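## Task

Carry the tote from the staging bench onto the top of the work bench, where benchl and benchr are mounted. It must finish upright and lie entirely on the top, with nothing overhanging an edge. Next to benchr, a stand fixed to the floor has a post held in one of its holes by a spring pin with a pull knob. Once the pin is pulled, the post falls unless something supports it. Letting it fall fails the task, and so can lowering it quickly, even while it is held. Raise the post 4 holes (15.2 cm) above where it started and lock it there with the pin. Take the wooden block out of the tote and set it on the plate at the top of the post. Any number of the robots may be used. At the end every robot must let go and move away, and none may have fallen over or be left leaning.

## Robot and tools

ROBOTS. There are three. r1 is a Hello Robot Stretch 3. It has a wheeled base (0.33 m long, 0.34 m wide, two drive wheels and a passive rear caster) and a lift on a mast. Its telescoping arm reaches out to the robot's RIGHT, and there is a wrist with a gripper. It cannot drive sideways, so you drive the base to move the gripper forward or back. benchl (the left arm, seen from in front) and benchr (the right arm) are i2rt Big YAM six-joint arms bolted to the work bench. Each has a two-finger gripper and a wrist camera, and each reaches about 1.0 m from its joint 1 axis.

execute_actions. Arguments: actions, a list holding one action object or none (an empty list only returns the state and images), and cameras, a list of camera names (benchl_cam_wrist, benchr_cam_wrist, r1_head_camera, r1_nav_camera, r1_wrist_camera, or all; [] returns no images). The action is keyed by robot name, and every commanded motion in it starts at the same moment. Any unknown key or out-of-range number makes the whole call rejected, and then nothing moves.

r1 entries:
- base holds one command, and it is relative to where the base last reported itself. translate_m is a straight drive in metres, forward positive, from -1 to 1. rotate_rad is a turn on the spot in radians, left (counter-clockwise from above) positive, from -3.2 to 3.2. The turn pivots about the point midway between the drive wheels, 0.05 m behind the front edge.
- joints gives absolute targets, each named separately. lift_m is arm height, 0 to 1.1 m. arm_m is extension, 0 to 0.52 m. wrist_yaw_rad is -1.345 to 4.42: 0 lies along the arm, positive swings toward the front, and 3.0 folds it over the base. wrist_pitch_rad is -1.57 to 0.451, with 0 level and negative tipping the fingertips down. wrist_roll_rad is -2.911 to 2.911. gripper_m is -0.089 to 0.179, and larger means wider. The real fingertip gap is smaller than this value and is 0 below 0.007. head_pan_rad is -3.953 to 1.73; 0 is forward and -1.57 looks along the arm. head_tilt_rad is -1.53 to 0.419, with negative looking down.
- contact_limits, e.g. {"arm_m": 10}, stops the arm motion once its effort reaches that percentage (1 to 100).

benchl and benchr entries: joints, with absolute targets in radians. joint1_rad, -2.879 to 2.879, is the base yaw, counter-clockwise positive. joint2_rad, 0 to 3.141, is the shoulder: at 0 the upper arm points back, and increasing it swings it up and forward. joint3_rad, 0 to 3.019, is the elbow: 0 is folded, and increasing it opens it. joint4_rad, -1.692 to 1.57, is hand pitch, with positive turning the fingers up. joint5_rad, -1.57 to 1.57, swings the hand sideways, toward the arm's right when positive. joint6_rad, -2.094 to 2.094, is roll, clockwise seen from behind when positive. gripper_m, 0 to 0.093 m, is the actual fingertip spacing. Joints move at different speeds, so the hand's path between postures can bow outward.

wait: seconds, 0 to 10. Nothing new is commanded, and it returns the state and images. zoom_image: camera plus region [x0, y0, x1, y1] in pixels of that camera's latest image, with the origin at the top-left and at most 504x504. finished_scene: scene, the number of the scene being ended. This cannot be undone.

FRAMES. r1 base frame: origin on the floor between the drive wheels, x forward, y left, z up. hand_pose is reported in it, at the point where the closed fingertips meet. base_odometry is measured from the base frame at scene start and counts wheel turns, so slipping counts as travel. Each bench arm's fixed frame: origin at its foot on joint 1's axis, x forward (joint 1 at 0), y left, z up along that axis. hand is reported in it, at the point between the fingertips. Each robot reports in its own frames. The camera calibration gives K and T_world_to_cam relative to the carrying robot's frame, with small per-scene errors.

RESULT LINES. base_status and joint_status tell how each commanded motion ended. done: the target was reached; for the base it only means the wheels turned as commanded. off_target: it came to rest short and may still be pushing. contact_stop: r1's arm or lift met firm resistance, dropped its target and went slack. time_out: it ran out of time. torque_fault: a wrist servo of r1 cut out for 10 s. not_followed: a safety check held back a bench arm's targets, and they may be retried later. on_its_own covers what this call did not command, and "held at" is the target a joint holds, not its position. motor_effort gives percent effort with the peak in brackets, and its readings are noisy and biased. For r1, lidar_m gives 12 distances in 30-degree sectors counter-clockwise from straight ahead, in a plane 0.17 m above the floor. wrist_depth_mm and head_depth_mm are 7x7 grids of median depth. base_tilt shows lean in degrees, and turned_by_wheels / turned_by_imu show the turn since the last result. No line reports robots touching each other; use the images and depth grids.

CAUTIONS. A joint or base left out of an action may keep pushing toward its old target. r1's base goes fast only when the arm is stowed (lift_m below 0.30, arm_m below 0.03, wrist_yaw_rad above 2.54). Fold or unfold r1's wrist only with lift_m between 0.32 and 0.95, wrist_pitch_rad -0.4 and roll near 0. Keep pitch at -0.5 or lower when yaw is below -0.4. To grip, command a width below the object's; to release, open at least 0.02 beyond the width at contact. r1 can tip if its arm pushes something rigid while the gripper is above about 0.45 m, or if it drives while holding or pushing something fixed. If it leans, undo the move in small steps, pull the gripper free and lower the lift to about 0.2. Bench arms do not stop on contact and can press hard, and their collision check ignores r1. Avoid hard contact between robots, dropping things, and letting the stand's post fall or descend fast.

Each tool is called after ">>>" as name(argument=value, ...), one argument or row to a line, values as JSON.

## Session

>>> execute_actions(
  actions=[],
)

Scene clock: 0.00 s.
r1.base_odometry: x=+0.000 y=+0.000 heading=+0.000 (m, m, rad; r1's odometry frame)
r1.turned_by_wheels: +0.000 (rad since the last result)
r1.turned_by_imu: +0.000 (rad since the last result)
r1.base_tilt: forward=+1.1 right=+1.8 (deg)
r1.lidar_m: 1.33 1.36 1.77 1.85 2.19 2.57 2.42 2.47 2.22 2.07 2.08 1.42
r1.head_depth_mm: 1288 1293 1310 1314 1327 1337 1346 / 1288 1289 1295 1303 1319 1326 1337 / 1274 1283 1298 1303 1314 1328 1330 / 1266 1275 1282 1297 1314 1318 1327 / 1265 1258 1284 1289 1300 1302 1321 / 1261 1266 1270 1281 1294 1301 1324 / 1245 1257 1271 1272 1286 1295 1300
r1.base_status: not commanded
r1.joint_positions: lift_m=+0.376 arm_m=+0.000 wrist_yaw_rad=+2.934 wrist_pitch_rad=-0.467 wrist_roll_rad=-0.010 gripper_m=+0.037 head_pan_rad=-0.015 head_tilt_rad=+0.010
r1.joint_status: not commanded
r1.motor_effort: left_wheel=+0 right_wheel=+0 lift_m=+25 arm_m=+0 wrist_yaw_rad=+0 wrist_pitch_rad=+4 wrist_roll_rad=+0 gripper_m=+0 head_pan_rad=-1 head_tilt_rad=+2 (%)
r1.hand_pose: x=+0.0236 y=+0.0682 z=+0.3781 quat_wxyz=(+0.234, +0.697, +0.093, +0.671) (m; r1's base frame)
r1.wrist_depth_mm: - - - - - - - / - - - - - - - / 976 - 947 - 984 - 1000 / 802 - 812 810 817 811 816 / 685 651 696 680 700 688 687 / 577 577 - 594 - 599 585 / 513 528 - 519 516 524 530
benchl.joint_positions: joint1_rad=-1.555 joint2_rad=+0.785 joint3_rad=+0.704 joint4_rad=-1.515 joint5_rad=-0.003 joint6_rad=-0.014 gripper_m=+0.095
benchl.joint_status: not commanded
benchl.hand: x=+0.0027 y=-0.1761 z=+0.1695 quat_wxyz=(+0.008, -0.697, -0.717, -0.010) (m; benchl's fixed frame)
benchr.joint_positions: joint1_rad=+1.584 joint2_rad=+0.812 joint3_rad=+0.708 joint4_rad=-1.496 joint5_rad=-0.017 joint6_rad=-0.010 gripper_m=+0.095
benchr.joint_status: not commanded
benchr.hand: x=-0.0049 y=+0.1833 z=+0.1669 quat_wxyz=(+0.016, +0.715, -0.699, +0.004) (m; benchr's fixed frame)
pictures: benchl_cam_wrist, benchr_cam_wrist, r1_head_camera (sideways: a quarter turn clockwise sets it upright), r1_nav_camera (sideways: a quarter turn counterclockwise sets it upright), r1_wrist_camera
Images, in order (width x height): benchl_cam_wrist 504x504, benchr_cam_wrist 504x504, r1_head_camera 896x504, r1_nav_camera 672x504, r1_wrist_camera 644x364.

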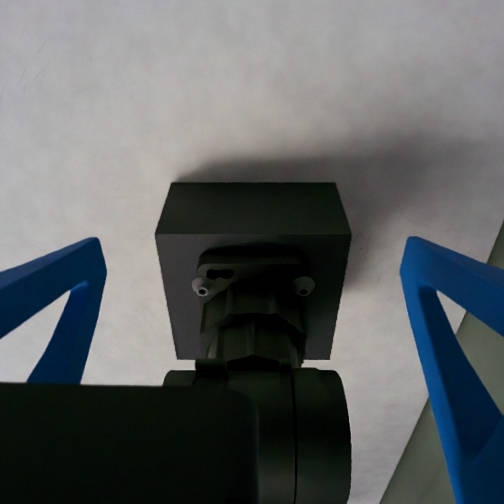

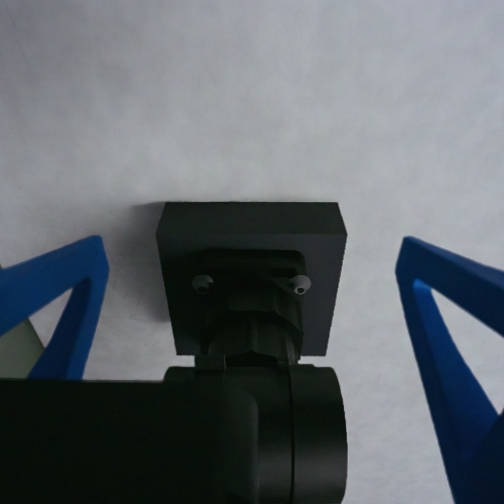

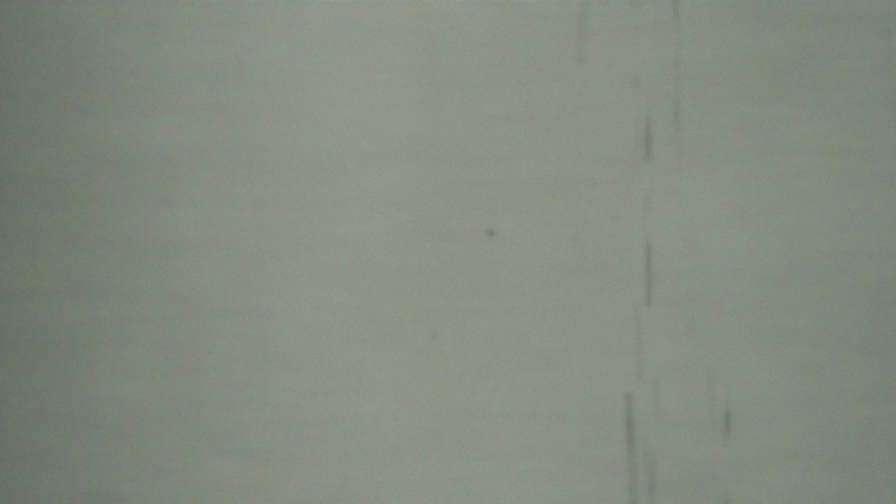

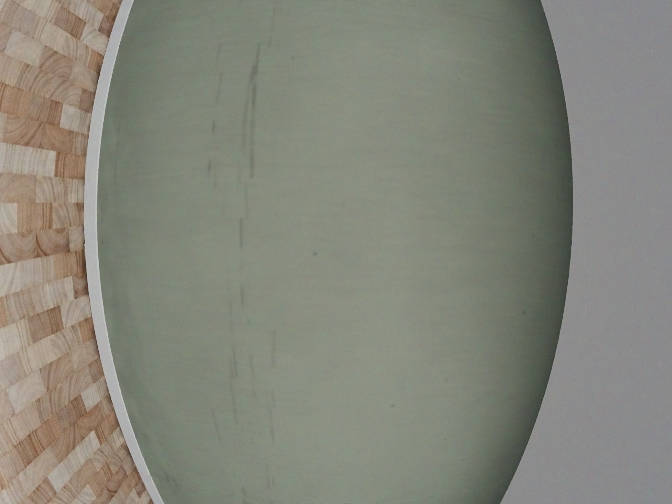

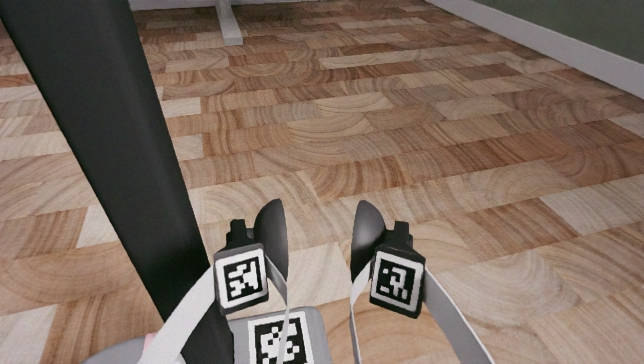

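>>> execute_actions(
  actions=[
    {"r1":{"joints":{"head_pan_rad":1.6,"head_tilt_rad":-0.4}}},
  ],
  cameras=["r1_head_camera","r1_nav_camera"],
)

>>> execute_actions(
  actions=[
    {"r1":{"joints":{"head_pan_rad":-3.1,"head_tilt_rad":-0.4}}},
  ],
  cameras=["r1_head_camera","r1_nav_camera"],
)

>>> execute_actions(
  actions=[
    {"r1":{"joints":{"head_pan_rad":-1.6,"head_tilt_rad":-0.4}}},
  ],
  cameras=["r1_head_camera","r1_nav_camera"],
)

Scene clock: 9.10 s.
r1.base_odometry: x=+0.000 y=+0.000 heading=+0.000 (m, m, rad; r1's odometry frame)
r1.turned_by_wheels: +0.000 (rad since the last result)
r1.turned_by_imu: +0.001 (rad since the last result)
r1.base_tilt: forward=+1.1 right=+2.0 (deg)
r1.lidar_m: 1.34 1.36 1.76 1.85 2.19 2.58 2.42 2.47 2.21 2.08 2.07 1.42
r1.head_depth_mm: 1993 2101 2261 2506 2166 1691 1374 / 1952 2115 2310 2492 2187 1692 1396 / 1961 2107 2229 2495 2185 1696 1397 / 1959 2092 2208 2464 2111 1694 1400 / 1952 2100 2186 2477 2179 1687 1394 / 1951 2103 2217 2509 2168 1700 1392 / 1944 2103 2201 2466 2182 1734 -
r1.base_status: not commanded
r1.joint_positions: lift_m=+0.376 arm_m=+0.000 wrist_yaw_rad=+2.934 wrist_pitch_rad=-0.467 wrist_roll_rad=-0.010 gripper_m=+0.037 head_pan_rad=+1.593 head_tilt_rad=-0.395
r1.joint_status: all done
r1.motor_effort: left_wheel=+0(0) right_wheel=+0(0) lift_m=+25(25) arm_m=+1(0) wrist_yaw_rad=+0(0) wrist_pitch_rad=+4(4) wrist_roll_rad=+0(0) gripper_m=+0(1) head_pan_rad=+3(30) head_tilt_rad=-2(26) (%)
r1.hand_pose: x=+0.0236 y=+0.0682 z=+0.3781 quat_wxyz=(+0.234, +0.697, +0.093, +0.671) (m; r1's base frame)
r1.wrist_depth_mm: - - - - - - - / - - - - - - - / 992 - 992 983 974 - - / 801 - 803 815 819 810 820 / 676 648 696 667 685 691 698 / 585 581 - 588 - 591 605 / 514 526 - 518 515 526 523
benchl.joint_positions: joint1_rad=-1.555 joint2_rad=+0.785 joint3_rad=+0.704 joint4_rad=-1.515 joint5_rad=-0.003 joint6_rad=-0.014 gripper_m=+0.095
benchl.joint_status: not commanded
benchl.hand: x=+0.0027 y=-0.1761 z=+0.1695 quat_wxyz=(+0.008, -0.697, -0.717, -0.010) (m; benchl's fixed frame)
benchr.joint_positions: joint1_rad=+1.584 joint2_rad=+0.812 joint3_rad=+0.708 joint4_rad=-1.496 joint5_rad=-0.017 joint6_rad=-0.010 gripper_m=+0.095
benchr.joint_status: not commanded
benchr.hand: x=-0.0049 y=+0.1833 z=+0.1669 quat_wxyz=(+0.016, +0.715, -0.699, +0.004) (m; benchr's fixed frame)
pictures: r1_head_camera (sideways: a quarter turn clockwise sets it upright), r1_nav_camera (sideways: a quarter turn counterclockwise sets it upright)
camera_calibration (this result's frames):
r1_head_camera: T_world_to_cam=[[0.025141, -0.415156, -0.909403, 1.20409], [-0.998049, -0.0624258, 0.000906595, 0.0108933], [-0.0571466, 0.907606, -0.415915, 0.498969], [0, 0, 0, 1]] pos_world=[0.00911442, 0.0476977, 1.30252]
r1_nav_camera: T_world_to_cam=[[-0.0208931, 0.379169, 0.925092, -1.1622], [0.999749, 0.000441899, 0.0223981, 0.0179552], [0.00808386, 0.925327, -0.379083, 0.453163], [0, 0, 0, 1]] pos_world=[-0.045896, 0.0213385, 1.24653]
Images, in order (width x height): r1_head_camera 896x504, r1_nav_camera 672x504.

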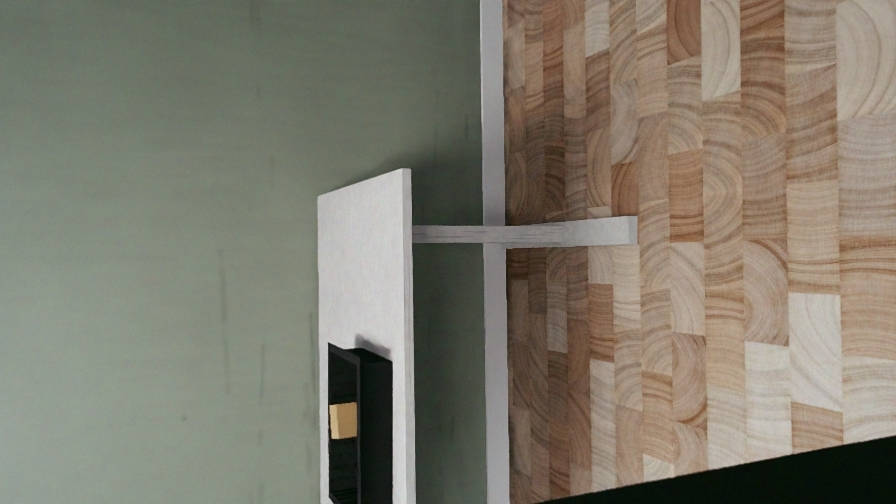

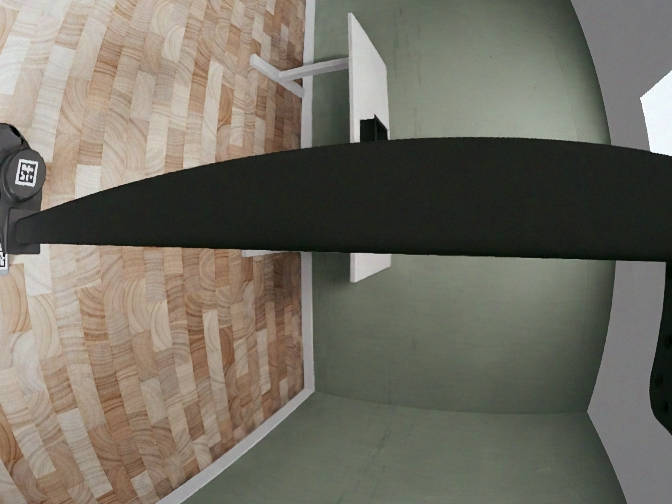

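Scene clock: 11.70 s.
r1.base_odometry: x=+0.000 y=+0.000 heading=+0.000 (m, m, rad; r1's odometry frame)
r1.turned_by_wheels: +0.000 (rad since the last result)
r1.turned_by_imu: +0.001 (rad since the last result)
r1.base_tilt: forward=+1.1 right=+1.9 (deg)
r1.lidar_m: 1.34 1.36 1.76 1.85 2.19 2.58 2.42 2.46 2.22 2.08 2.06 1.43
r1.head_depth_mm: 2066 2264 2411 2606 2165 1696 1396 / 2096 2237 2470 2602 2166 1691 1394 / 2102 2228 2438 2611 2173 1704 1399 / 2095 2249 2443 2632 2181 1703 1390 / 2085 2248 2447 2656 2160 1711 1403 / 2108 2252 2446 2619 2182 1697 1395 / 2101 2254 2474 2610 2191 1703 1402
r1.base_status: not commanded
r1.joint_positions: lift_m=+0.376 arm_m=+0.000 wrist_yaw_rad=+2.934 wrist_pitch_rad=-0.467 wrist_roll_rad=-0.010 gripper_m=+0.037 head_pan_rad=-3.093 head_tilt_rad=-0.395
r1.joint_status: all done
r1.motor_effort: left_wheel=+0(0) right_wheel=+0(0) lift_m=+25(25) arm_m=+1(0) wrist_yaw_rad=+0(0) wrist_pitch_rad=+4(4) wrist_roll_rad=+0(0) gripper_m=-1(1) head_pan_rad=-4(30) head_tilt_rad=-2(2) (%)
r1.hand_pose: x=+0.0236 y=+0.0682 z=+0.3781 quat_wxyz=(+0.234, +0.697, +0.093, +0.671) (m; r1's base frame)
r1.wrist_depth_mm: - - - - - - - / - - - - - - - / 963 - 961 982 - 989 - / 805 - 825 786 785 835 807 / 670 662 699 687 700 679 691 / 573 592 - 589 - 602 597 / 515 520 - 514 515 522 518
benchl.joint_positions: joint1_rad=-1.555 joint2_rad=+0.785 joint3_rad=+0.704 joint4_rad=-1.515 joint5_rad=-0.003 joint6_rad=-0.014 gripper_m=+0.095
benchl.joint_status: not commanded
benchl.hand: x=+0.0027 y=-0.1761 z=+0.1695 quat_wxyz=(+0.008, -0.697, -0.717, -0.010) (m; benchl's fixed frame)
benchr.joint_positions: joint1_rad=+1.584 joint2_rad=+0.812 joint3_rad=+0.708 joint4_rad=-1.496 joint5_rad=-0.017 joint6_rad=-0.010 gripper_m=+0.095
benchr.joint_status: not commanded
benchr.hand: x=-0.0049 y=+0.1833 z=+0.1669 quat_wxyz=(+0.016, +0.715, -0.699, +0.004) (m; benchr's fixed frame)
pictures: r1_head_camera (sideways: a quarter turn clockwise sets it upright), r1_nav_camera (sideways: a quarter turn counterclockwise sets it upright)
camera_calibration (this result's frames):
r1_head_camera: T_world_to_cam=[[0.414664, 0.0362962, -0.90925, 1.20151], [0.0892031, -0.996013, 0.000921435, 0.00424177], [-0.905592, -0.08149, -0.416248, 0.504578], [0, 0, 0, 1]] pos_world=[-0.0416616, 0.0017325, 1.3025]
r1_nav_camera: T_world_to_cam=[[-0.37881, -0.0310837, 0.924952, -1.15984], [-0.0272957, 0.999376, 0.022406, 0.0242099], [-0.925072, -0.0167596, -0.379422, 0.459296], [0, 0, 0, 1]] pos_world=[-0.0138143, -0.0525492, 1.24652]
Images, in order (width x height): r1_head_camera 896x504, r1_nav_camera 672x504.

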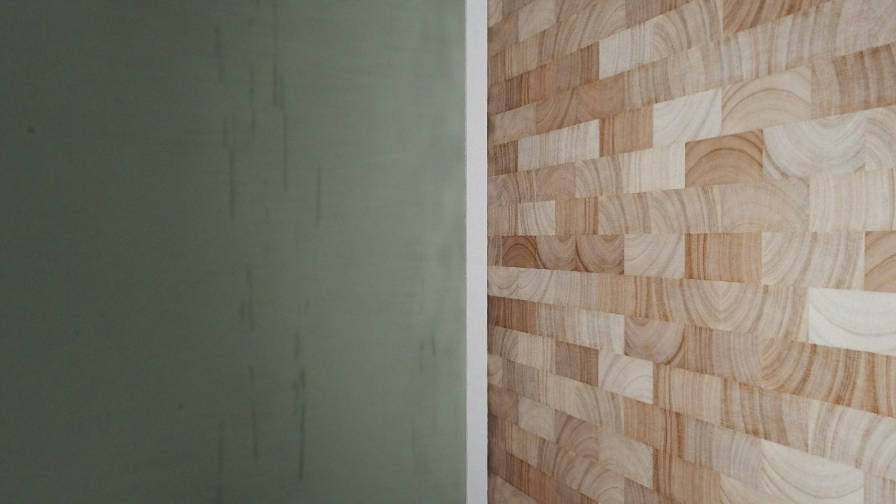

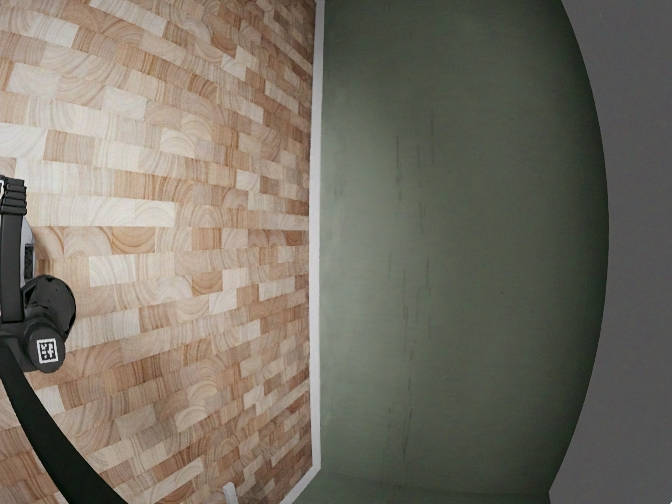

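Scene clock: 13.00 s.
r1.base_odometry: x=+0.000 y=+0.000 heading=+0.000 (m, m, rad; r1's odometry frame)
r1.turned_by_wheels: +0.000 (rad since the last result)
r1.turned_by_imu: +0.000 (rad since the last result)
r1.base_tilt: forward=+1.0 right=+1.9 (deg)
r1.lidar_m: 1.33 1.36 1.77 1.85 2.19 2.58 2.41 2.47 2.21 2.08 2.07 1.42
r1.head_depth_mm: 2209 2321 2207 2650 2168 1705 1385 / 2162 2310 2144 2697 2156 1698 1396 / 2163 2301 2243 2719 2193 1681 1391 / 2133 2266 2240 2676 2199 1700 1397 / 2122 2264 2109 2649 2200 1700 1390 / 2129 2212 2263 2574 2192 1709 1396 / 2118 2264 2363 2647 2194 1715 1405
r1.base_status: not commanded
r1.joint_positions: lift_m=+0.376 arm_m=+0.000 wrist_yaw_rad=+2.934 wrist_pitch_rad=-0.467 wrist_roll_rad=-0.010 gripper_m=+0.037 head_pan_rad=-1.607 head_tilt_rad=-0.395
r1.joint_status: all done
r1.motor_effort: left_wheel=-1(1) right_wheel=+0(0) lift_m=+25(25) arm_m=+0(0) wrist_yaw_rad=+0(0) wrist_pitch_rad=+4(4) wrist_roll_rad=+0(0) gripper_m=+0(0) head_pan_rad=+2(32) head_tilt_rad=-2(2) (%)
r1.hand_pose: x=+0.0236 y=+0.0682 z=+0.3781 quat_wxyz=(+0.234, +0.697, +0.093, +0.671) (m; r1's base frame)
r1.wrist_depth_mm: - - - - - - - / - - - - - - - / 967 - 976 - 988 - 989 / 804 - 791 809 796 808 811 / 673 638 700 679 706 684 685 / 581 592 - 581 - 587 589 / 520 530 - 516 521 517 519
benchl.joint_positions: joint1_rad=-1.555 joint2_rad=+0.785 joint3_rad=+0.704 joint4_rad=-1.515 joint5_rad=-0.003 joint6_rad=-0.014 gripper_m=+0.095
benchl.joint_status: not commanded
benchl.hand: x=+0.0027 y=-0.1761 z=+0.1695 quat_wxyz=(+0.008, -0.697, -0.717, -0.010) (m; benchl's fixed frame)
benchr.joint_positions: joint1_rad=+1.584 joint2_rad=+0.812 joint3_rad=+0.708 joint4_rad=-1.496 joint5_rad=-0.017 joint6_rad=-0.010 gripper_m=+0.095
benchr.joint_status: not commanded
benchr.hand: x=-0.0049 y=+0.1833 z=+0.1669 quat_wxyz=(+0.016, +0.715, -0.699, +0.004) (m; benchr's fixed frame)
pictures: r1_head_camera (sideways: a quarter turn clockwise sets it upright), r1_nav_camera (sideways: a quarter turn counterclockwise sets it upright)
camera_calibration (this result's frames):
r1_head_camera: T_world_to_cam=[[-0.000850423, 0.416305, -0.909225, 1.20402], [0.999991, 0.00406072, 0.000923954, -0.00131734], [0.00407675, -0.909216, -0.416305, 0.499102], [0, 0, 0, 1]] pos_world=[0.000306535, -0.0474406, 1.3025]
r1_nav_camera: T_world_to_cam=[[-0.00128988, -0.380138, 0.924929, -1.16211], [-0.99807, 0.0579068, 0.0224073, 0.0301299], [-0.0620775, -0.923115, -0.379479, 0.454107], [0, 0, 0, 1]] pos_world=[0.0567626, -0.0243135, 1.24652]
Images, in order (width x height): r1_head_camera 896x504, r1_nav_camera 672x504.

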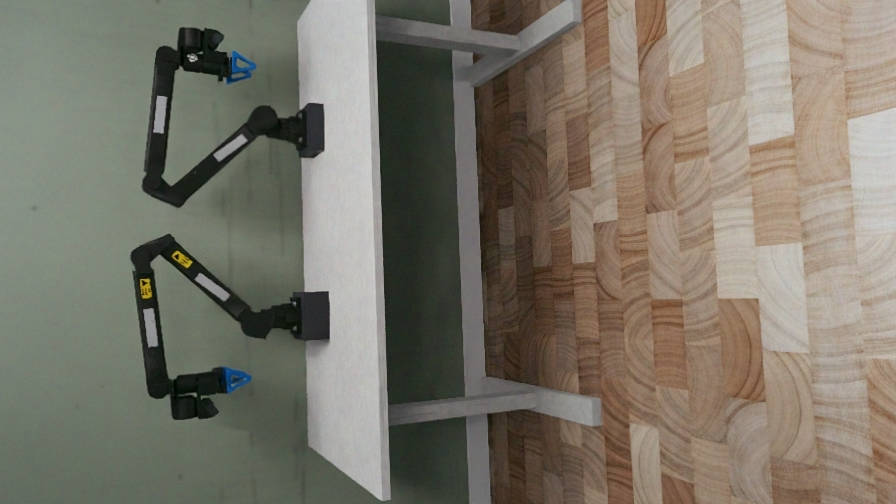

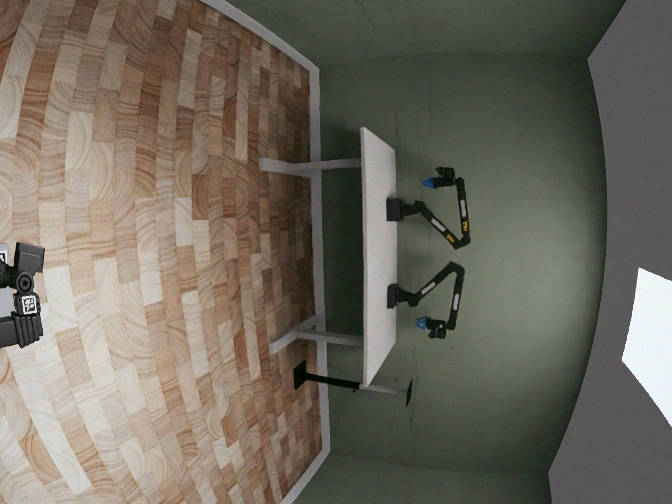

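>>> execute_actions(
  actions=[
    {"r1":{"base":{"rotate_rad":2.0},"joints":{"lift_m":0.28,"head_pan_rad":-0.3,"head_tilt_rad":-0.5}},"benchr":{"joints":{"joint4_rad":-0.9,"joint3_rad":0.9}}},
  ],
  cameras=["benchr_cam_wrist","r1_head_camera"],
)

>>> execute_actions(
  actions=[
    {"r1":{"base":{"translate_m":1.0}},"benchr":{"joints":{"joint1_rad":1.2}}},
  ],
  cameras=["benchr_cam_wrist","r1_head_camera"],
)

Scene clock: 43.07 s.
r1.base_odometry: x=+0.000 y=+0.000 heading=+2.000 (m, m, rad; r1's odometry frame)
r1.turned_by_wheels: +2.000 (rad since the last result)
r1.turned_by_imu: +2.016 (rad since the last result)
r1.base_tilt: forward=+1.2 right=+1.9 (deg)
r1.lidar_m: 2.18 2.70 2.42 2.44 2.46 2.22 2.07 1.49 1.34 1.34 1.62 1.85
r1.head_depth_mm: 1915 2108 2302 2432 1892 1543 1295 / 1939 2110 2283 2445 1907 1541 1297 / 1936 2127 1847 2404 1923 1556 1298 / 1963 2137 1865 2516 1921 1548 1301 / 1999 2150 1624 2530 1921 1544 1304 / 1995 2163 1627 2517 1925 1554 1303 / 2010 2178 1872 2511 1927 1551 1313
r1.base_status: done
r1.joint_positions: lift_m=+0.281 arm_m=+0.000 wrist_yaw_rad=+2.934 wrist_pitch_rad=-0.467 wrist_roll_rad=-0.010 gripper_m=+0.037 head_pan_rad=-0.307 head_tilt_rad=-0.494
r1.joint_status: all done
r1.motor_effort: left_wheel=-4(9) right_wheel=+3(10) lift_m=+12(21) arm_m=+1(0) wrist_yaw_rad=-1(0) wrist_pitch_rad=+4(5) wrist_roll_rad=+0(0) gripper_m=-1(0) head_pan_rad=+2(33) head_tilt_rad=-2(14) (%)
r1.hand_pose: x=+0.0236 y=+0.0682 z=+0.2825 quat_wxyz=(+0.234, +0.697, +0.093, +0.671) (m; r1's base frame)
r1.wrist_depth_mm: - - - - - - - / 994 - - - - - - / 776 - 809 799 800 798 814 / 651 - 648 661 662 659 671 / 539 528 566 547 560 565 559 / 483 - - 471 - 482 482 / - - - 428 420 424 423
benchl.joint_positions: joint1_rad=-1.555 joint2_rad=+0.785 joint3_rad=+0.704 joint4_rad=-1.515 joint5_rad=-0.003 joint6_rad=-0.014 gripper_m=+0.095
benchl.joint_status: not commanded
benchl.hand: x=+0.0027 y=-0.1761 z=+0.1695 quat_wxyz=(+0.008, -0.697, -0.717, -0.010) (m; benchl's fixed frame)
benchr.joint_positions: joint1_rad=+1.584 joint2_rad=+0.812 joint3_rad=+0.868 joint4_rad=-0.923 joint5_rad=-0.017 joint6_rad=-0.010 gripper_m=+0.095
benchr.joint_status: all done
benchr.hand: x=-0.0070 y=+0.3508 z=+0.2859 quat_wxyz=(-0.238, +0.674, -0.654, -0.250) (m; benchr's fixed frame)
pictures: benchr_cam_wrist, r1_head_camera (sideways: a quarter turn clockwise sets it upright)
camera_calibration (this result's frames):
benchr_cam_wrist: T_world_to_cam=[[0.999492, 0.0314134, -0.00539645, -0.00201851], [0.0308657, -0.996153, -0.082012, 0.379727], [-0.00795197, 0.0818037, -0.996617, 0.382068], [0, 0, 0, 1]] pos_world=[-0.00666487, 0.347075, 0.411906]
r1_head_camera: T_world_to_cam=[[-0.485153, 0.136994, -0.863632, 1.1475], [0.263617, 0.964615, 0.0049233, -0.00203177], [0.833746, -0.22528, -0.504099, 0.608281], [0, 0, 0, 1]] pos_world=[0.0500957, -0.0182074, 1.29766]
Images, in order (width x height): benchr_cam_wrist 504x504, r1_head_camera 896x504.

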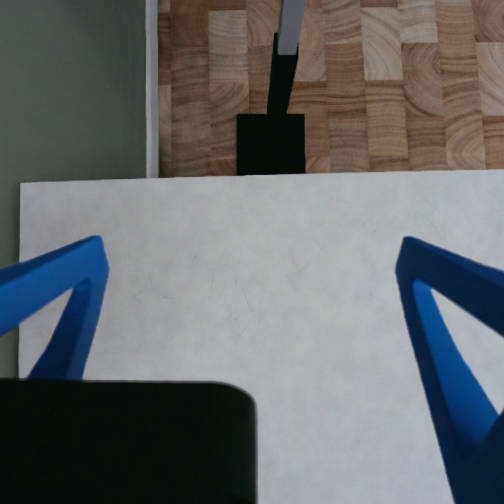

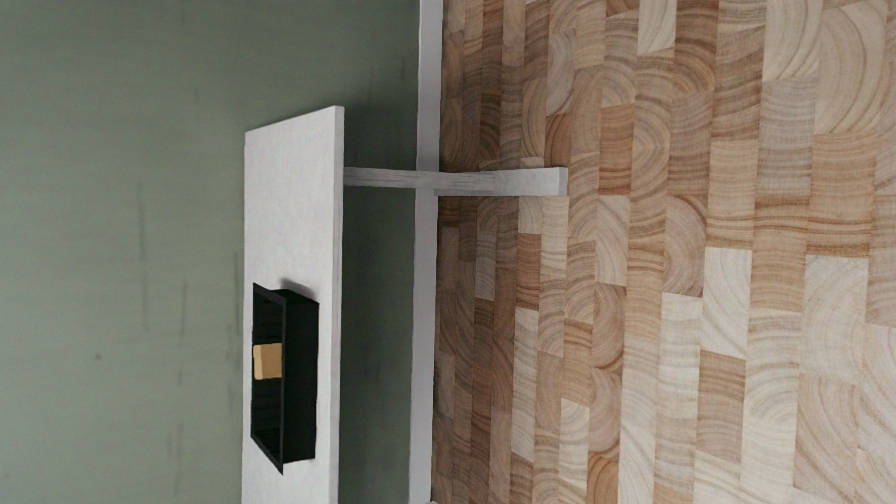

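Scene clock: 48.13 s.
r1.base_odometry: x=-0.416 y=+0.909 heading=+2.000 (m, m, rad; r1's odometry frame)
r1.turned_by_wheels: +0.000 (rad since the last result)
r1.turned_by_imu: +0.003 (rad since the last result)
r1.base_tilt: forward=+1.0 right=+2.0 (deg)
r1.lidar_m: 1.34 1.22 2.09 2.11 2.55 3.02 2.98 1.85 1.66 1.67 1.50 0.99
r1.head_depth_mm: 1112 1220 1340 1100 850 1370 1298 / 1126 1225 1342 1105 820 1468 1296 / 1123 1233 1350 994 798 1469 1301 / 1129 1239 1366 984 794 1464 1299 / 1142 1247 1347 1011 801 1510 1292 / 1152 1255 1370 1006 799 1517 1307 / 1157 1265 1377 1124 821 1521 1312
r1.base_status: done
r1.joint_positions: lift_m=+0.281 arm_m=+0.000 wrist_yaw_rad=+2.934 wrist_pitch_rad=-0.467 wrist_roll_rad=-0.010 gripper_m=+0.037 head_pan_rad=-0.307 head_tilt_rad=-0.495
r1.joint_status: not commanded
r1.motor_effort: left_wheel=-3(7) right_wheel=+3(8) lift_m=+12(12) arm_m=+0(0) wrist_yaw_rad=+0(1) wrist_pitch_rad=+4(4) wrist_roll_rad=+0(0) gripper_m=+0(0) head_pan_rad=+2(2) head_tilt_rad=-2(3) (%)
r1.hand_pose: x=+0.0236 y=+0.0682 z=+0.2825 quat_wxyz=(+0.234, +0.697, +0.093, +0.671) (m; r1's base frame)
r1.wrist_depth_mm: - - - - - - - / 986 - - - - - - / 776 - 786 795 789 794 803 / 643 - 647 638 651 654 658 / 544 528 562 545 562 543 556 / 479 - - 468 - 485 482 / - - - 415 420 418 423
benchl.joint_positions: joint1_rad=-1.555 joint2_rad=+0.785 joint3_rad=+0.704 joint4_rad=-1.515 joint5_rad=-0.003 joint6_rad=-0.014 gripper_m=+0.095
benchl.joint_status: not commanded
benchl.hand: x=+0.0027 y=-0.1761 z=+0.1695 quat_wxyz=(+0.008, -0.697, -0.717, -0.010) (m; benchl's fixed frame)
benchr.joint_positions: joint1_rad=+1.207 joint2_rad=+0.812 joint3_rad=+0.868 joint4_rad=-0.923 joint5_rad=-0.017 joint6_rad=-0.010 gripper_m=+0.095
benchr.joint_status: all done
benchr.hand: x=+0.1224 y=+0.3289 z=+0.2859 quat_wxyz=(-0.280, +0.539, -0.768, -0.201) (m; benchr's fixed frame)
pictures: benchr_cam_wrist, r1_head_camera (sideways: a quarter turn clockwise sets it upright)
camera_calibration (this result's frames):
benchr_cam_wrist: T_world_to_cam=[[0.941029, -0.338283, -0.00539645, -0.00201851], [-0.337565, -0.937723, -0.082012, 0.379727], [0.0226829, 0.0789973, -0.996617, 0.382068], [0, 0, 0, 1]] pos_world=[0.121416, 0.325214, 0.411906]
r1_head_camera: T_world_to_cam=[[-0.48554, 0.137105, -0.863397, 1.14719], [0.263598, 0.96462, 0.00494204, -0.00205605], [0.833527, -0.22519, -0.504502, 0.608805], [0, 0, 0, 1]] pos_world=[0.0500942, -0.0182058, 1.29764]
Images, in order (width x height): benchr_cam_wrist 504x504, r1_head_camera 896x504.

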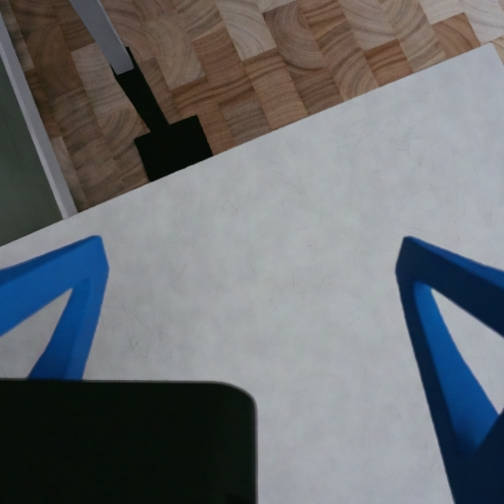

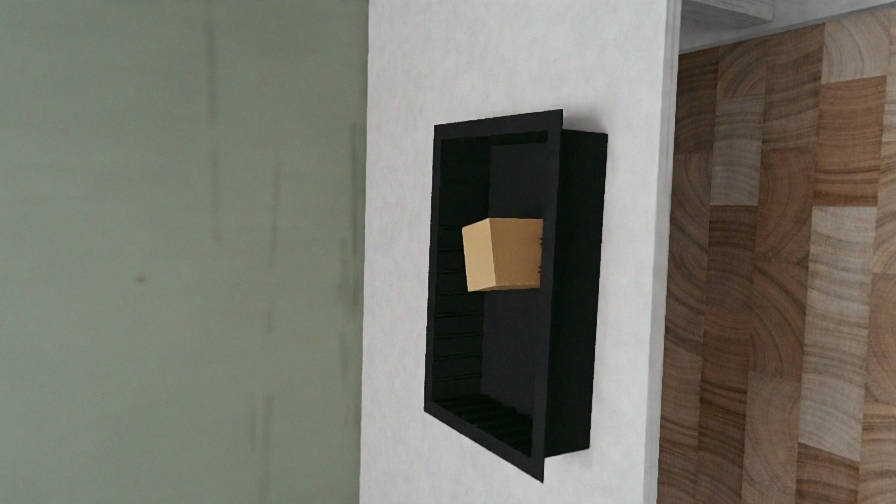

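>>> execute_actions(
  actions=[
    {"r1":{"base":{"translate_m":0.15}},"benchr":{"joints":{"joint1_rad":1.5,"joint4_rad":-0.2,"joint3_rad":0.8}}},
  ],
  cameras=["benchr_cam_wrist"],
)

>>> execute_actions(
  actions=[
    {"r1":{"base":{"rotate_rad":1.234},"joints":{"lift_m":0.9,"wrist_pitch_rad":-0.4,"head_pan_rad":-1.57,"head_tilt_rad":-0.8}}},
  ],
  cameras=[],
)

>>> execute_actions(
  actions=[
    {"r1":{"joints":{"lift_m":0.94,"wrist_yaw_rad":0.6}}},
  ],
  cameras=[],
)

>>> execute_actions(
  actions=[
    {"r1":{"joints":{"lift_m":1.09,"wrist_yaw_rad":0,"wrist_pitch_rad":-1.3,"wrist_roll_rad":1.57,"gripper_m":0.08}}},
  ],
  cameras=["r1_head_camera","r1_wrist_camera"],
)

Scene clock: 75.97 s.
r1.base_odometry: x=-0.478 y=+1.046 heading=+2.000 (m, m, rad; r1's odometry frame)
r1.turned_by_wheels: +0.000 (rad since the last result)
r1.turned_by_imu: +0.001 (rad since the last result)
r1.base_tilt: forward=+1.0 right=+1.8 (deg)
r1.lidar_m: 1.21 1.09 2.05 2.05 2.49 3.15 3.07 1.91 1.71 1.72 0.88 1.20
r1.head_depth_mm: 996 1082 1184 1102 819 668 1240 / 996 1087 1196 1111 816 650 1246 / 1000 1102 1201 1113 767 656 1273 / 1012 1104 1221 1112 770 669 1280 / 1011 1116 1224 1124 846 671 1277 / 1023 1121 1238 1118 803 673 1276 / 1032 1123 1253 1121 827 691 1282
r1.base_status: done
r1.joint_positions: lift_m=+0.281 arm_m=+0.000 wrist_yaw_rad=+2.934 wrist_pitch_rad=-0.467 wrist_roll_rad=-0.010 gripper_m=+0.037 head_pan_rad=-0.307 head_tilt_rad=-0.495
r1.joint_status: not commanded
r1.motor_effort: left_wheel=-3(9) right_wheel=+3(8) lift_m=+13(12) arm_m=+0(0) wrist_yaw_rad=-1(1) wrist_pitch_rad=+4(4) wrist_roll_rad=+0(0) gripper_m=+0(0) head_pan_rad=+3(1) head_tilt_rad=-3(3) (%)
r1.hand_pose: x=+0.0236 y=+0.0682 z=+0.2825 quat_wxyz=(+0.234, +0.697, +0.093, +0.671) (m; r1's base frame)
r1.wrist_depth_mm: - - - - - - - / 959 - - - - - - / 777 - 781 780 810 816 802 / 638 - 650 648 650 670 667 / 542 525 560 550 572 558 561 / 482 - - 473 - 479 479 / - - - 419 417 419 422
benchl.joint_positions: joint1_rad=-1.555 joint2_rad=+0.785 joint3_rad=+0.704 joint4_rad=-1.515 joint5_rad=-0.003 joint6_rad=-0.014 gripper_m=+0.095
benchl.joint_status: not commanded
benchl.hand: x=+0.0027 y=-0.1761 z=+0.1695 quat_wxyz=(+0.008, -0.697, -0.717, -0.010) (m; benchl's fixed frame)
benchr.joint_positions: joint1_rad=+1.495 joint2_rad=+0.812 joint3_rad=+0.793 joint4_rad=-0.226 joint5_rad=-0.017 joint6_rad=-0.010 gripper_m=+0.095
benchr.joint_status: all done
benchr.hand: x=+0.0304 y=+0.4299 z=+0.3853 quat_wxyz=(-0.449, +0.542, -0.572, -0.421) (m; benchr's fixed frame)
pictures: benchr_cam_wrist
camera_calibration (this result's frames):
benchr_cam_wrist: T_world_to_cam=[[0.99829, -0.0581058, 0.00630878, -0.00733406], [-0.0401919, -0.760842, -0.647691, 0.584428], [0.0424346, 0.64633, -0.761877, 0.14023], [0, 0, 0, 1]] pos_world=[0.0248602, 0.353596, 0.485413]
Images, in order (width x height): benchr_cam_wrist 504x504.

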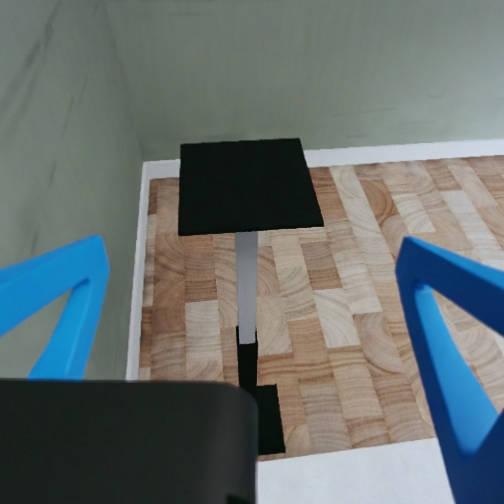

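Scene clock: 82.43 s.
r1.base_odometry: x=-0.478 y=+1.046 heading=-3.050 (m, m, rad; r1's odometry frame)
r1.turned_by_wheels: +1.234 (rad since the last result)
r1.turned_by_imu: +1.247 (rad since the last result)
r1.base_tilt: forward=+1.1 right=+1.9 (deg)
r1.lidar_m: 2.05 2.12 2.88 3.18 2.45 1.78 1.71 1.72 0.88 1.20 1.09 1.09
r1.head_depth_mm: 1059 1130 902 750 - 1232 1148 / 1071 1140 830 710 - - 1147 / 1071 1135 847 714 - - - / 1077 1144 835 712 - 1246 1168 / 1077 1150 856 725 1059 1247 1150 / 1084 1154 842 716 1423 1302 1161 / 1088 1159 922 730 1431 1299 1157
r1.base_status: done
r1.joint_positions: lift_m=+0.899 arm_m=+0.000 wrist_yaw_rad=+2.934 wrist_pitch_rad=-0.420 wrist_roll_rad=-0.010 gripper_m=+0.037 head_pan_rad=-1.563 head_tilt_rad=-0.790
r1.joint_status: all done
r1.motor_effort: left_wheel=-3(10) right_wheel=+3(8) lift_m=+38(40) arm_m=+1(0) wrist_yaw_rad=+0(0) wrist_pitch_rad=+5(8) wrist_roll_rad=+0(0) gripper_m=-1(0) head_pan_rad=-2(31) head_tilt_rad=-5(25) (%)
r1.hand_pose: x=+0.0249 y=+0.0743 z=+0.9116 quat_wxyz=(+0.218, +0.699, +0.076, +0.676) (m; r1's base frame)
r1.wrist_depth_mm: - - - - - - - / - - - - - - - / - - - - - - - / - - - - - - - / - - - - - - - / - - - - - - - / - - - - - - -
benchl.joint_positions: joint1_rad=-1.555 joint2_rad=+0.785 joint3_rad=+0.704 joint4_rad=-1.515 joint5_rad=-0.003 joint6_rad=-0.014 gripper_m=+0.095
benchl.joint_status: not commanded
benchl.hand: x=+0.0027 y=-0.1761 z=+0.1695 quat_wxyz=(+0.008, -0.697, -0.717, -0.010) (m; benchl's fixed frame)
benchr.joint_positions: joint1_rad=+1.495 joint2_rad=+0.812 joint3_rad=+0.793 joint4_rad=-0.226 joint5_rad=-0.017 joint6_rad=-0.010 gripper_m=+0.095
benchr.joint_status: not commanded
benchr.hand: x=+0.0304 y=+0.4299 z=+0.3853 quat_wxyz=(-0.449, +0.542, -0.572, -0.421) (m; benchr's fixed frame)
pictures: none
No camera images: the call's "cameras" was empty. Leave "cameras" out to get every camera's image.

Scene clock: 84.60 s.
r1.base_odometry: x=-0.478 y=+1.046 heading=-3.050 (m, m, rad; r1's odometry frame)
r1.turned_by_wheels: +0.000 (rad since the last result)
r1.turned_by_imu: +0.000 (rad since the last result)
r1.base_tilt: forward=+1.1 right=+1.9 (deg)
r1.lidar_m: 2.05 2.13 2.88 3.15 2.45 1.78 1.71 1.72 0.88 1.20 1.10 1.08
r1.head_depth_mm: 1066 1127 901 - - - 1142 / 1067 1133 830 688 - - 1133 / 1067 1139 844 717 - 1248 1152 / 1073 1142 834 - - 1268 1147 / 1078 1153 861 - 1411 1290 1144 / 1083 1150 846 711 1422 1298 1155 / 1083 1155 923 728 1423 1295 1158
r1.base_status: not commanded
r1.joint_positions: lift_m=+0.939 arm_m=+0.000 wrist_yaw_rad=+0.602 wrist_pitch_rad=-0.419 wrist_roll_rad=-0.010 gripper_m=+0.037 head_pan_rad=-1.563 head_tilt_rad=-0.790
r1.joint_status: all done
r1.motor_effort: left_wheel=-3(3) right_wheel=+3(3) lift_m=+37(40) arm_m=+0(0) wrist_yaw_rad=-2(3) wrist_pitch_rad=+5(5) wrist_roll_rad=+0(0) gripper_m=-1(0) head_pan_rad=-3(4) head_tilt_rad=-5(5) (%)
r1.hand_pose: x=+0.1055 y=-0.3300 z=+0.9517 quat_wxyz=(+0.708, +0.345, -0.613, +0.066) (m; r1's base frame)
r1.wrist_depth_mm: - - - - 933 817 732 / - - - - 950 886 777 / 825 729 744 746 599 779 765 / - 610 593 505 586 506 481 / - - 524 466 493 361 472 / - - - 425 - 353 429 / - - - - 373 351 311
benchl.joint_positions: joint1_rad=-1.555 joint2_rad=+0.785 joint3_rad=+0.704 joint4_rad=-1.515 joint5_rad=-0.003 joint6_rad=-0.014 gripper_m=+0.095
benchl.joint_status: not commanded
benchl.hand: x=+0.0027 y=-0.1761 z=+0.1695 quat_wxyz=(+0.008, -0.697, -0.717, -0.010) (m; benchl's fixed frame)
benchr.joint_positions: joint1_rad=+1.495 joint2_rad=+0.812 joint3_rad=+0.793 joint4_rad=-0.226 joint5_rad=-0.017 joint6_rad=-0.010 gripper_m=+0.095
benchr.joint_status: not commanded
benchr.hand: x=+0.0304 y=+0.4299 z=+0.3853 quat_wxyz=(-0.449, +0.542, -0.572, -0.421) (m; benchr's fixed frame)
pictures: none
No camera images: the call's "cameras" was empty. Leave "cameras" out to get every camera's image.

Scene clock: 86.80 s.
r1.base_odometry: x=-0.478 y=+1.046 heading=-3.050 (m, m, rad; r1's odometry frame)
r1.turned_by_wheels: +0.000 (rad since the last result)
r1.turned_by_imu: +0.000 (rad since the last result)
r1.base_tilt: forward=+1.1 right=+1.9 (deg)
r1.lidar_m: 2.05 2.12 2.88 3.16 2.45 1.78 1.71 1.72 0.88 1.20 1.09 1.09
r1.head_depth_mm: - - - - 1379 1289 1143 / - - - - - 1260 1153 / 1069 1153 823 - - 1321 1130 / 1072 1140 834 - 1407 1292 1146 / 1080 1144 860 723 1440 1296 1149 / 1084 1153 846 716 1447 1292 1155 / 1086 1157 917 729 1434 1308 1154
r1.base_status: not commanded
r1.joint_positions: lift_m=+1.089 arm_m=+0.000 wrist_yaw_rad=+0.002 wrist_pitch_rad=-1.296 wrist_roll_rad=+1.564 gripper_m=+0.080 head_pan_rad=-1.563 head_tilt_rad=-0.790
r1.joint_status: all done
r1.motor_effort: left_wheel=-3(3) right_wheel=+3(3) lift_m=+37(36) arm_m=+0(1) wrist_yaw_rad=-2(5) wrist_pitch_rad=-2(4) wrist_roll_rad=+3(1) gripper_m=+0(79) head_pan_rad=-2(3) head_tilt_rad=-5(4) (%)
r1.hand_pose: x=-0.0214 y=-0.1911 z=+0.9748 quat_wxyz=(+0.004, +0.003, -0.797, -0.604) (m; r1's base frame)
r1.wrist_depth_mm: 490 459 - - - 963 918 / 499 459 - - - - 939 / 534 461 - - - - 994 / 411 463 - - - - 984 / 564 503 - - - - - / 592 486 - - - - - / 529 558 - - - - -
benchl.joint_positions: joint1_rad=-1.555 joint2_rad=+0.785 joint3_rad=+0.704 joint4_rad=-1.515 joint5_rad=-0.003 joint6_rad=-0.014 gripper_m=+0.095
benchl.joint_status: not commanded
benchl.hand: x=+0.0027 y=-0.1761 z=+0.1695 quat_wxyz=(+0.008, -0.697, -0.717, -0.010) (m; benchl's fixed frame)
benchr.joint_positions: joint1_rad=+1.495 joint2_rad=+0.812 joint3_rad=+0.793 joint4_rad=-0.226 joint5_rad=-0.017 joint6_rad=-0.010 gripper_m=+0.095
benchr.joint_status: not commanded
benchr.hand: x=+0.0304 y=+0.4299 z=+0.3853 quat_wxyz=(-0.449, +0.542, -0.572, -0.421) (m; benchr's fixed frame)
pictures: r1_head_camera (sideways: a quarter turn clockwise sets it upright), r1_wrist_camera
camera_calibration (this result's frames):
r1_head_camera: T_world_to_cam=[[-0.0217922, 0.73382, -0.678995, 0.903996], [0.998857, 0.0448751, 0.0164404, -0.0215066], [0.0425343, -0.67786, -0.733959, 0.912119], [0, 0, 0, 1]] pos_world=[0.00238579, -0.0441154, 1.28362]
r1_wrist_camera: T_world_to_cam=[[-0.0136847, 0.963046, -0.268989, 0.452634], [0.976653, 0.0705524, 0.202908, -0.133515], [0.214387, -0.259932, -0.941527, 1.03806], [0, 0, 0, 1]] pos_world=[-0.0859551, -0.156662, 1.12621]
Images, in order (width x height): r1_head_camera 896x504, r1_wrist_camera 644x364.

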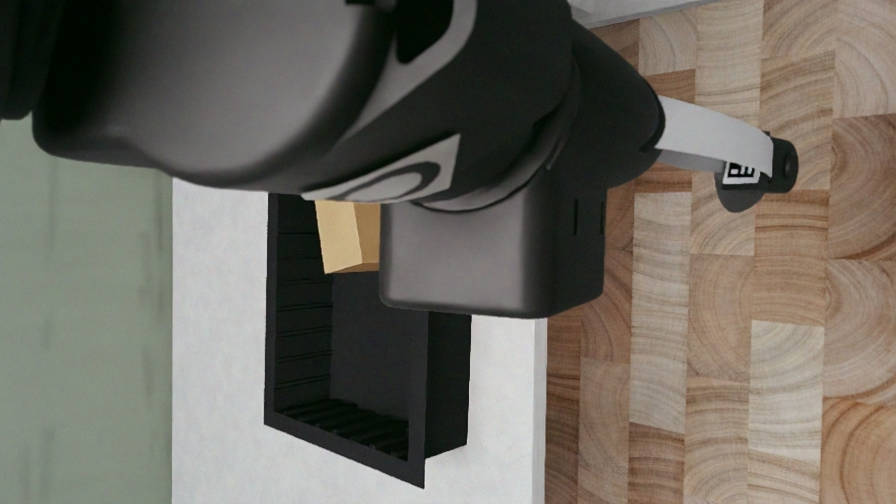

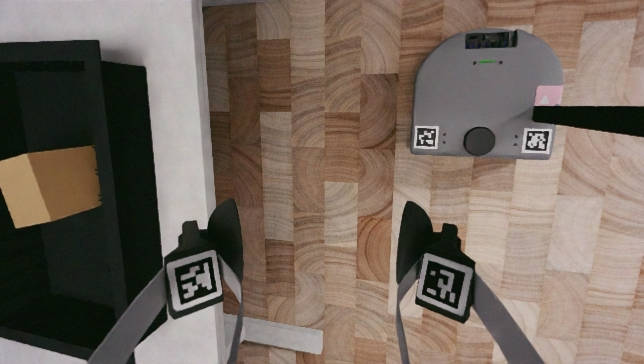

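>>> execute_actions(
  actions=[
    {"r1":{"base":{"translate_m":0.08},"joints":{"arm_m":0.36,"wrist_pitch_rad":-1.45,"lift_m":1.03,"gripper_m":0.1}},"benchr":{"joints":{"joint2_rad":1.5,"joint3_rad":0.9,"joint4_rad":0.3,"joint1_rad":1.3}}},
  ],
  cameras=["r1_head_camera","r1_wrist_camera","benchr_cam_wrist"],
)

Scene clock: 102.30 s.
r1.base_odometry: x=-0.558 y=+1.039 heading=-3.050 (m, m, rad; r1's odometry frame)
r1.turned_by_wheels: +0.000 (rad since the last result)
r1.turned_by_imu: +0.001 (rad since the last result)
r1.base_tilt: forward=+1.1 right=+2.0 (deg)
r1.lidar_m: 1.97 2.04 2.78 3.16 2.57 1.86 1.79 1.72 0.92 1.20 1.03 1.69
r1.head_depth_mm: 1061 1088 815 703 1417 1280 1140 / 1060 1090 839 707 1426 1284 1142 / - - 841 707 1410 1281 1139 / 1057 1099 857 722 1423 1287 1149 / 1076 1142 847 711 1410 1297 1151 / 1079 1154 917 728 1428 1302 1156 / 1085 1163 926 765 1425 1303 1159
r1.base_status: done
r1.joint_positions: lift_m=+1.031 arm_m=+0.360 wrist_yaw_rad=+0.000 wrist_pitch_rad=-1.444 wrist_roll_rad=+1.565 gripper_m=+0.100 head_pan_rad=-1.563 head_tilt_rad=-0.790
r1.joint_status: all done
r1.motor_effort: left_wheel=-3(5) right_wheel=+3(8) lift_m=+12(27) arm_m=+3(4) wrist_yaw_rad=+0(3) wrist_pitch_rad=-2(3) wrist_roll_rad=+2(3) gripper_m=+0(72) head_pan_rad=-2(3) head_tilt_rad=-4(5) (%)
r1.hand_pose: x=-0.0215 y=-0.5130 z=+0.9121 quat_wxyz=(+0.003, +0.002, -0.750, -0.661) (m; r1's base frame)
r1.wrist_depth_mm: 282 345 332 323 317 962 915 / 289 349 256 331 330 983 - / 298 363 231 325 338 - - / 309 373 239 351 350 - 992 / 321 376 374 368 361 - - / 429 353 395 372 372 - - / 448 366 378 364 394 - -
benchl.joint_positions: joint1_rad=-1.555 joint2_rad=+0.785 joint3_rad=+0.704 joint4_rad=-1.515 joint5_rad=-0.003 joint6_rad=-0.014 gripper_m=+0.095
benchl.joint_status: not commanded
benchl.hand: x=+0.0027 y=-0.1761 z=+0.1695 quat_wxyz=(+0.008, -0.697, -0.717, -0.010) (m; benchl's fixed frame)
benchr.joint_positions: joint1_rad=+1.300 joint2_rad=+1.505 joint3_rad=+0.877 joint4_rad=+0.275 joint5_rad=-0.017 joint6_rad=-0.010 gripper_m=+0.095
benchr.joint_status: all done
benchr.hand: x=+0.1591 y=+0.5834 z=+0.2031 quat_wxyz=(-0.453, +0.504, -0.647, -0.349) (m; benchr's fixed frame)
pictures: benchr_cam_wrist, r1_head_camera (sideways: a quarter turn clockwise sets it upright), r1_wrist_camera
camera_calibration (this result's frames):
benchr_cam_wrist: T_world_to_cam=[[0.968474, -0.249079, 0.00430659, -0.00926304], [-0.203869, -0.802387, -0.560903, 0.621034], [0.143164, 0.542341, -0.827871, -0.0451747], [0, 0, 0, 1]] pos_world=[0.142048, 0.520503, 0.310981]
r1_head_camera: T_world_to_cam=[[-0.021662, 0.733824, -0.678995, 0.903995], [0.998865, 0.0446979, 0.0164404, -0.0215067], [0.042414, -0.677868, -0.733959, 0.91212], [0, 0, 0, 1]] pos_world=[0.00237796, -0.0441148, 1.28362]
r1_wrist_camera: T_world_to_cam=[[-0.0103656, 0.992185, -0.124341, 0.628771], [0.976821, 0.0366352, 0.210901, -0.122662], [0.213809, -0.119272, -0.969567, 0.99306], [0, 0, 0, 1]] pos_world=[-0.0859887, -0.500919, 1.06689]
Images, in order (width x height): benchr_cam_wrist 504x504, r1_head_camera 896x504, r1_wrist_camera 644x364.

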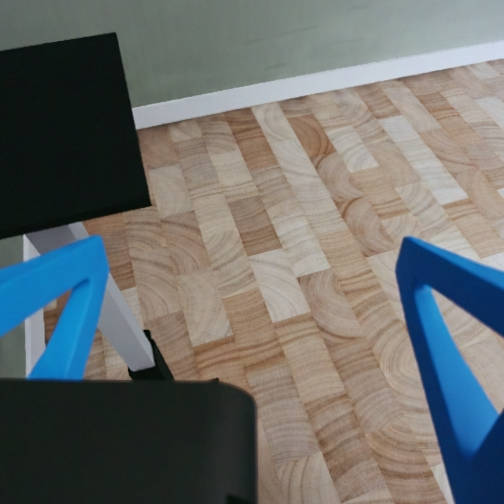

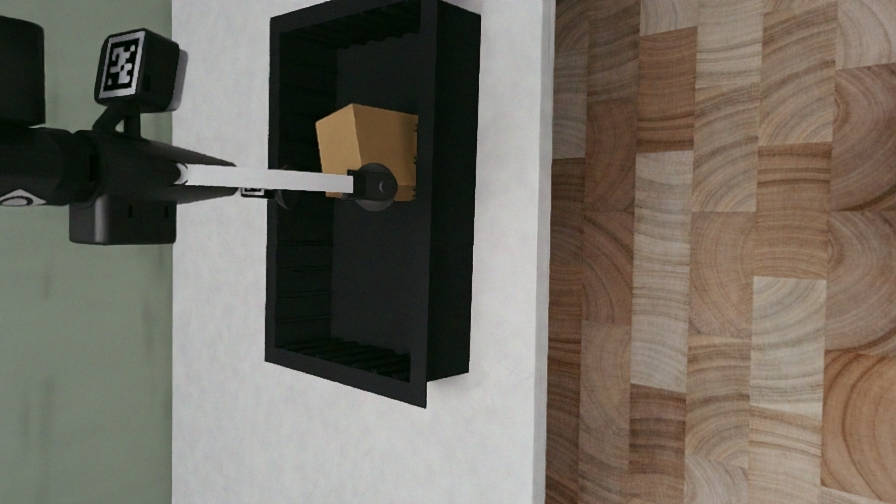

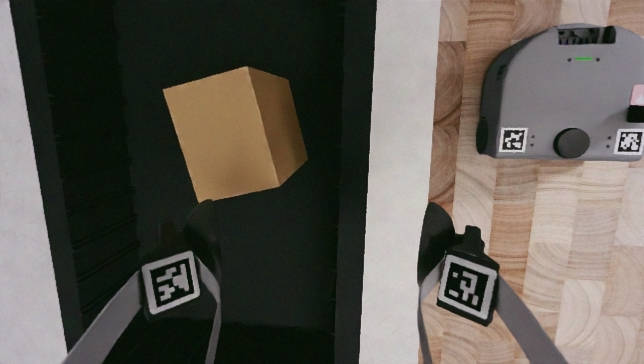

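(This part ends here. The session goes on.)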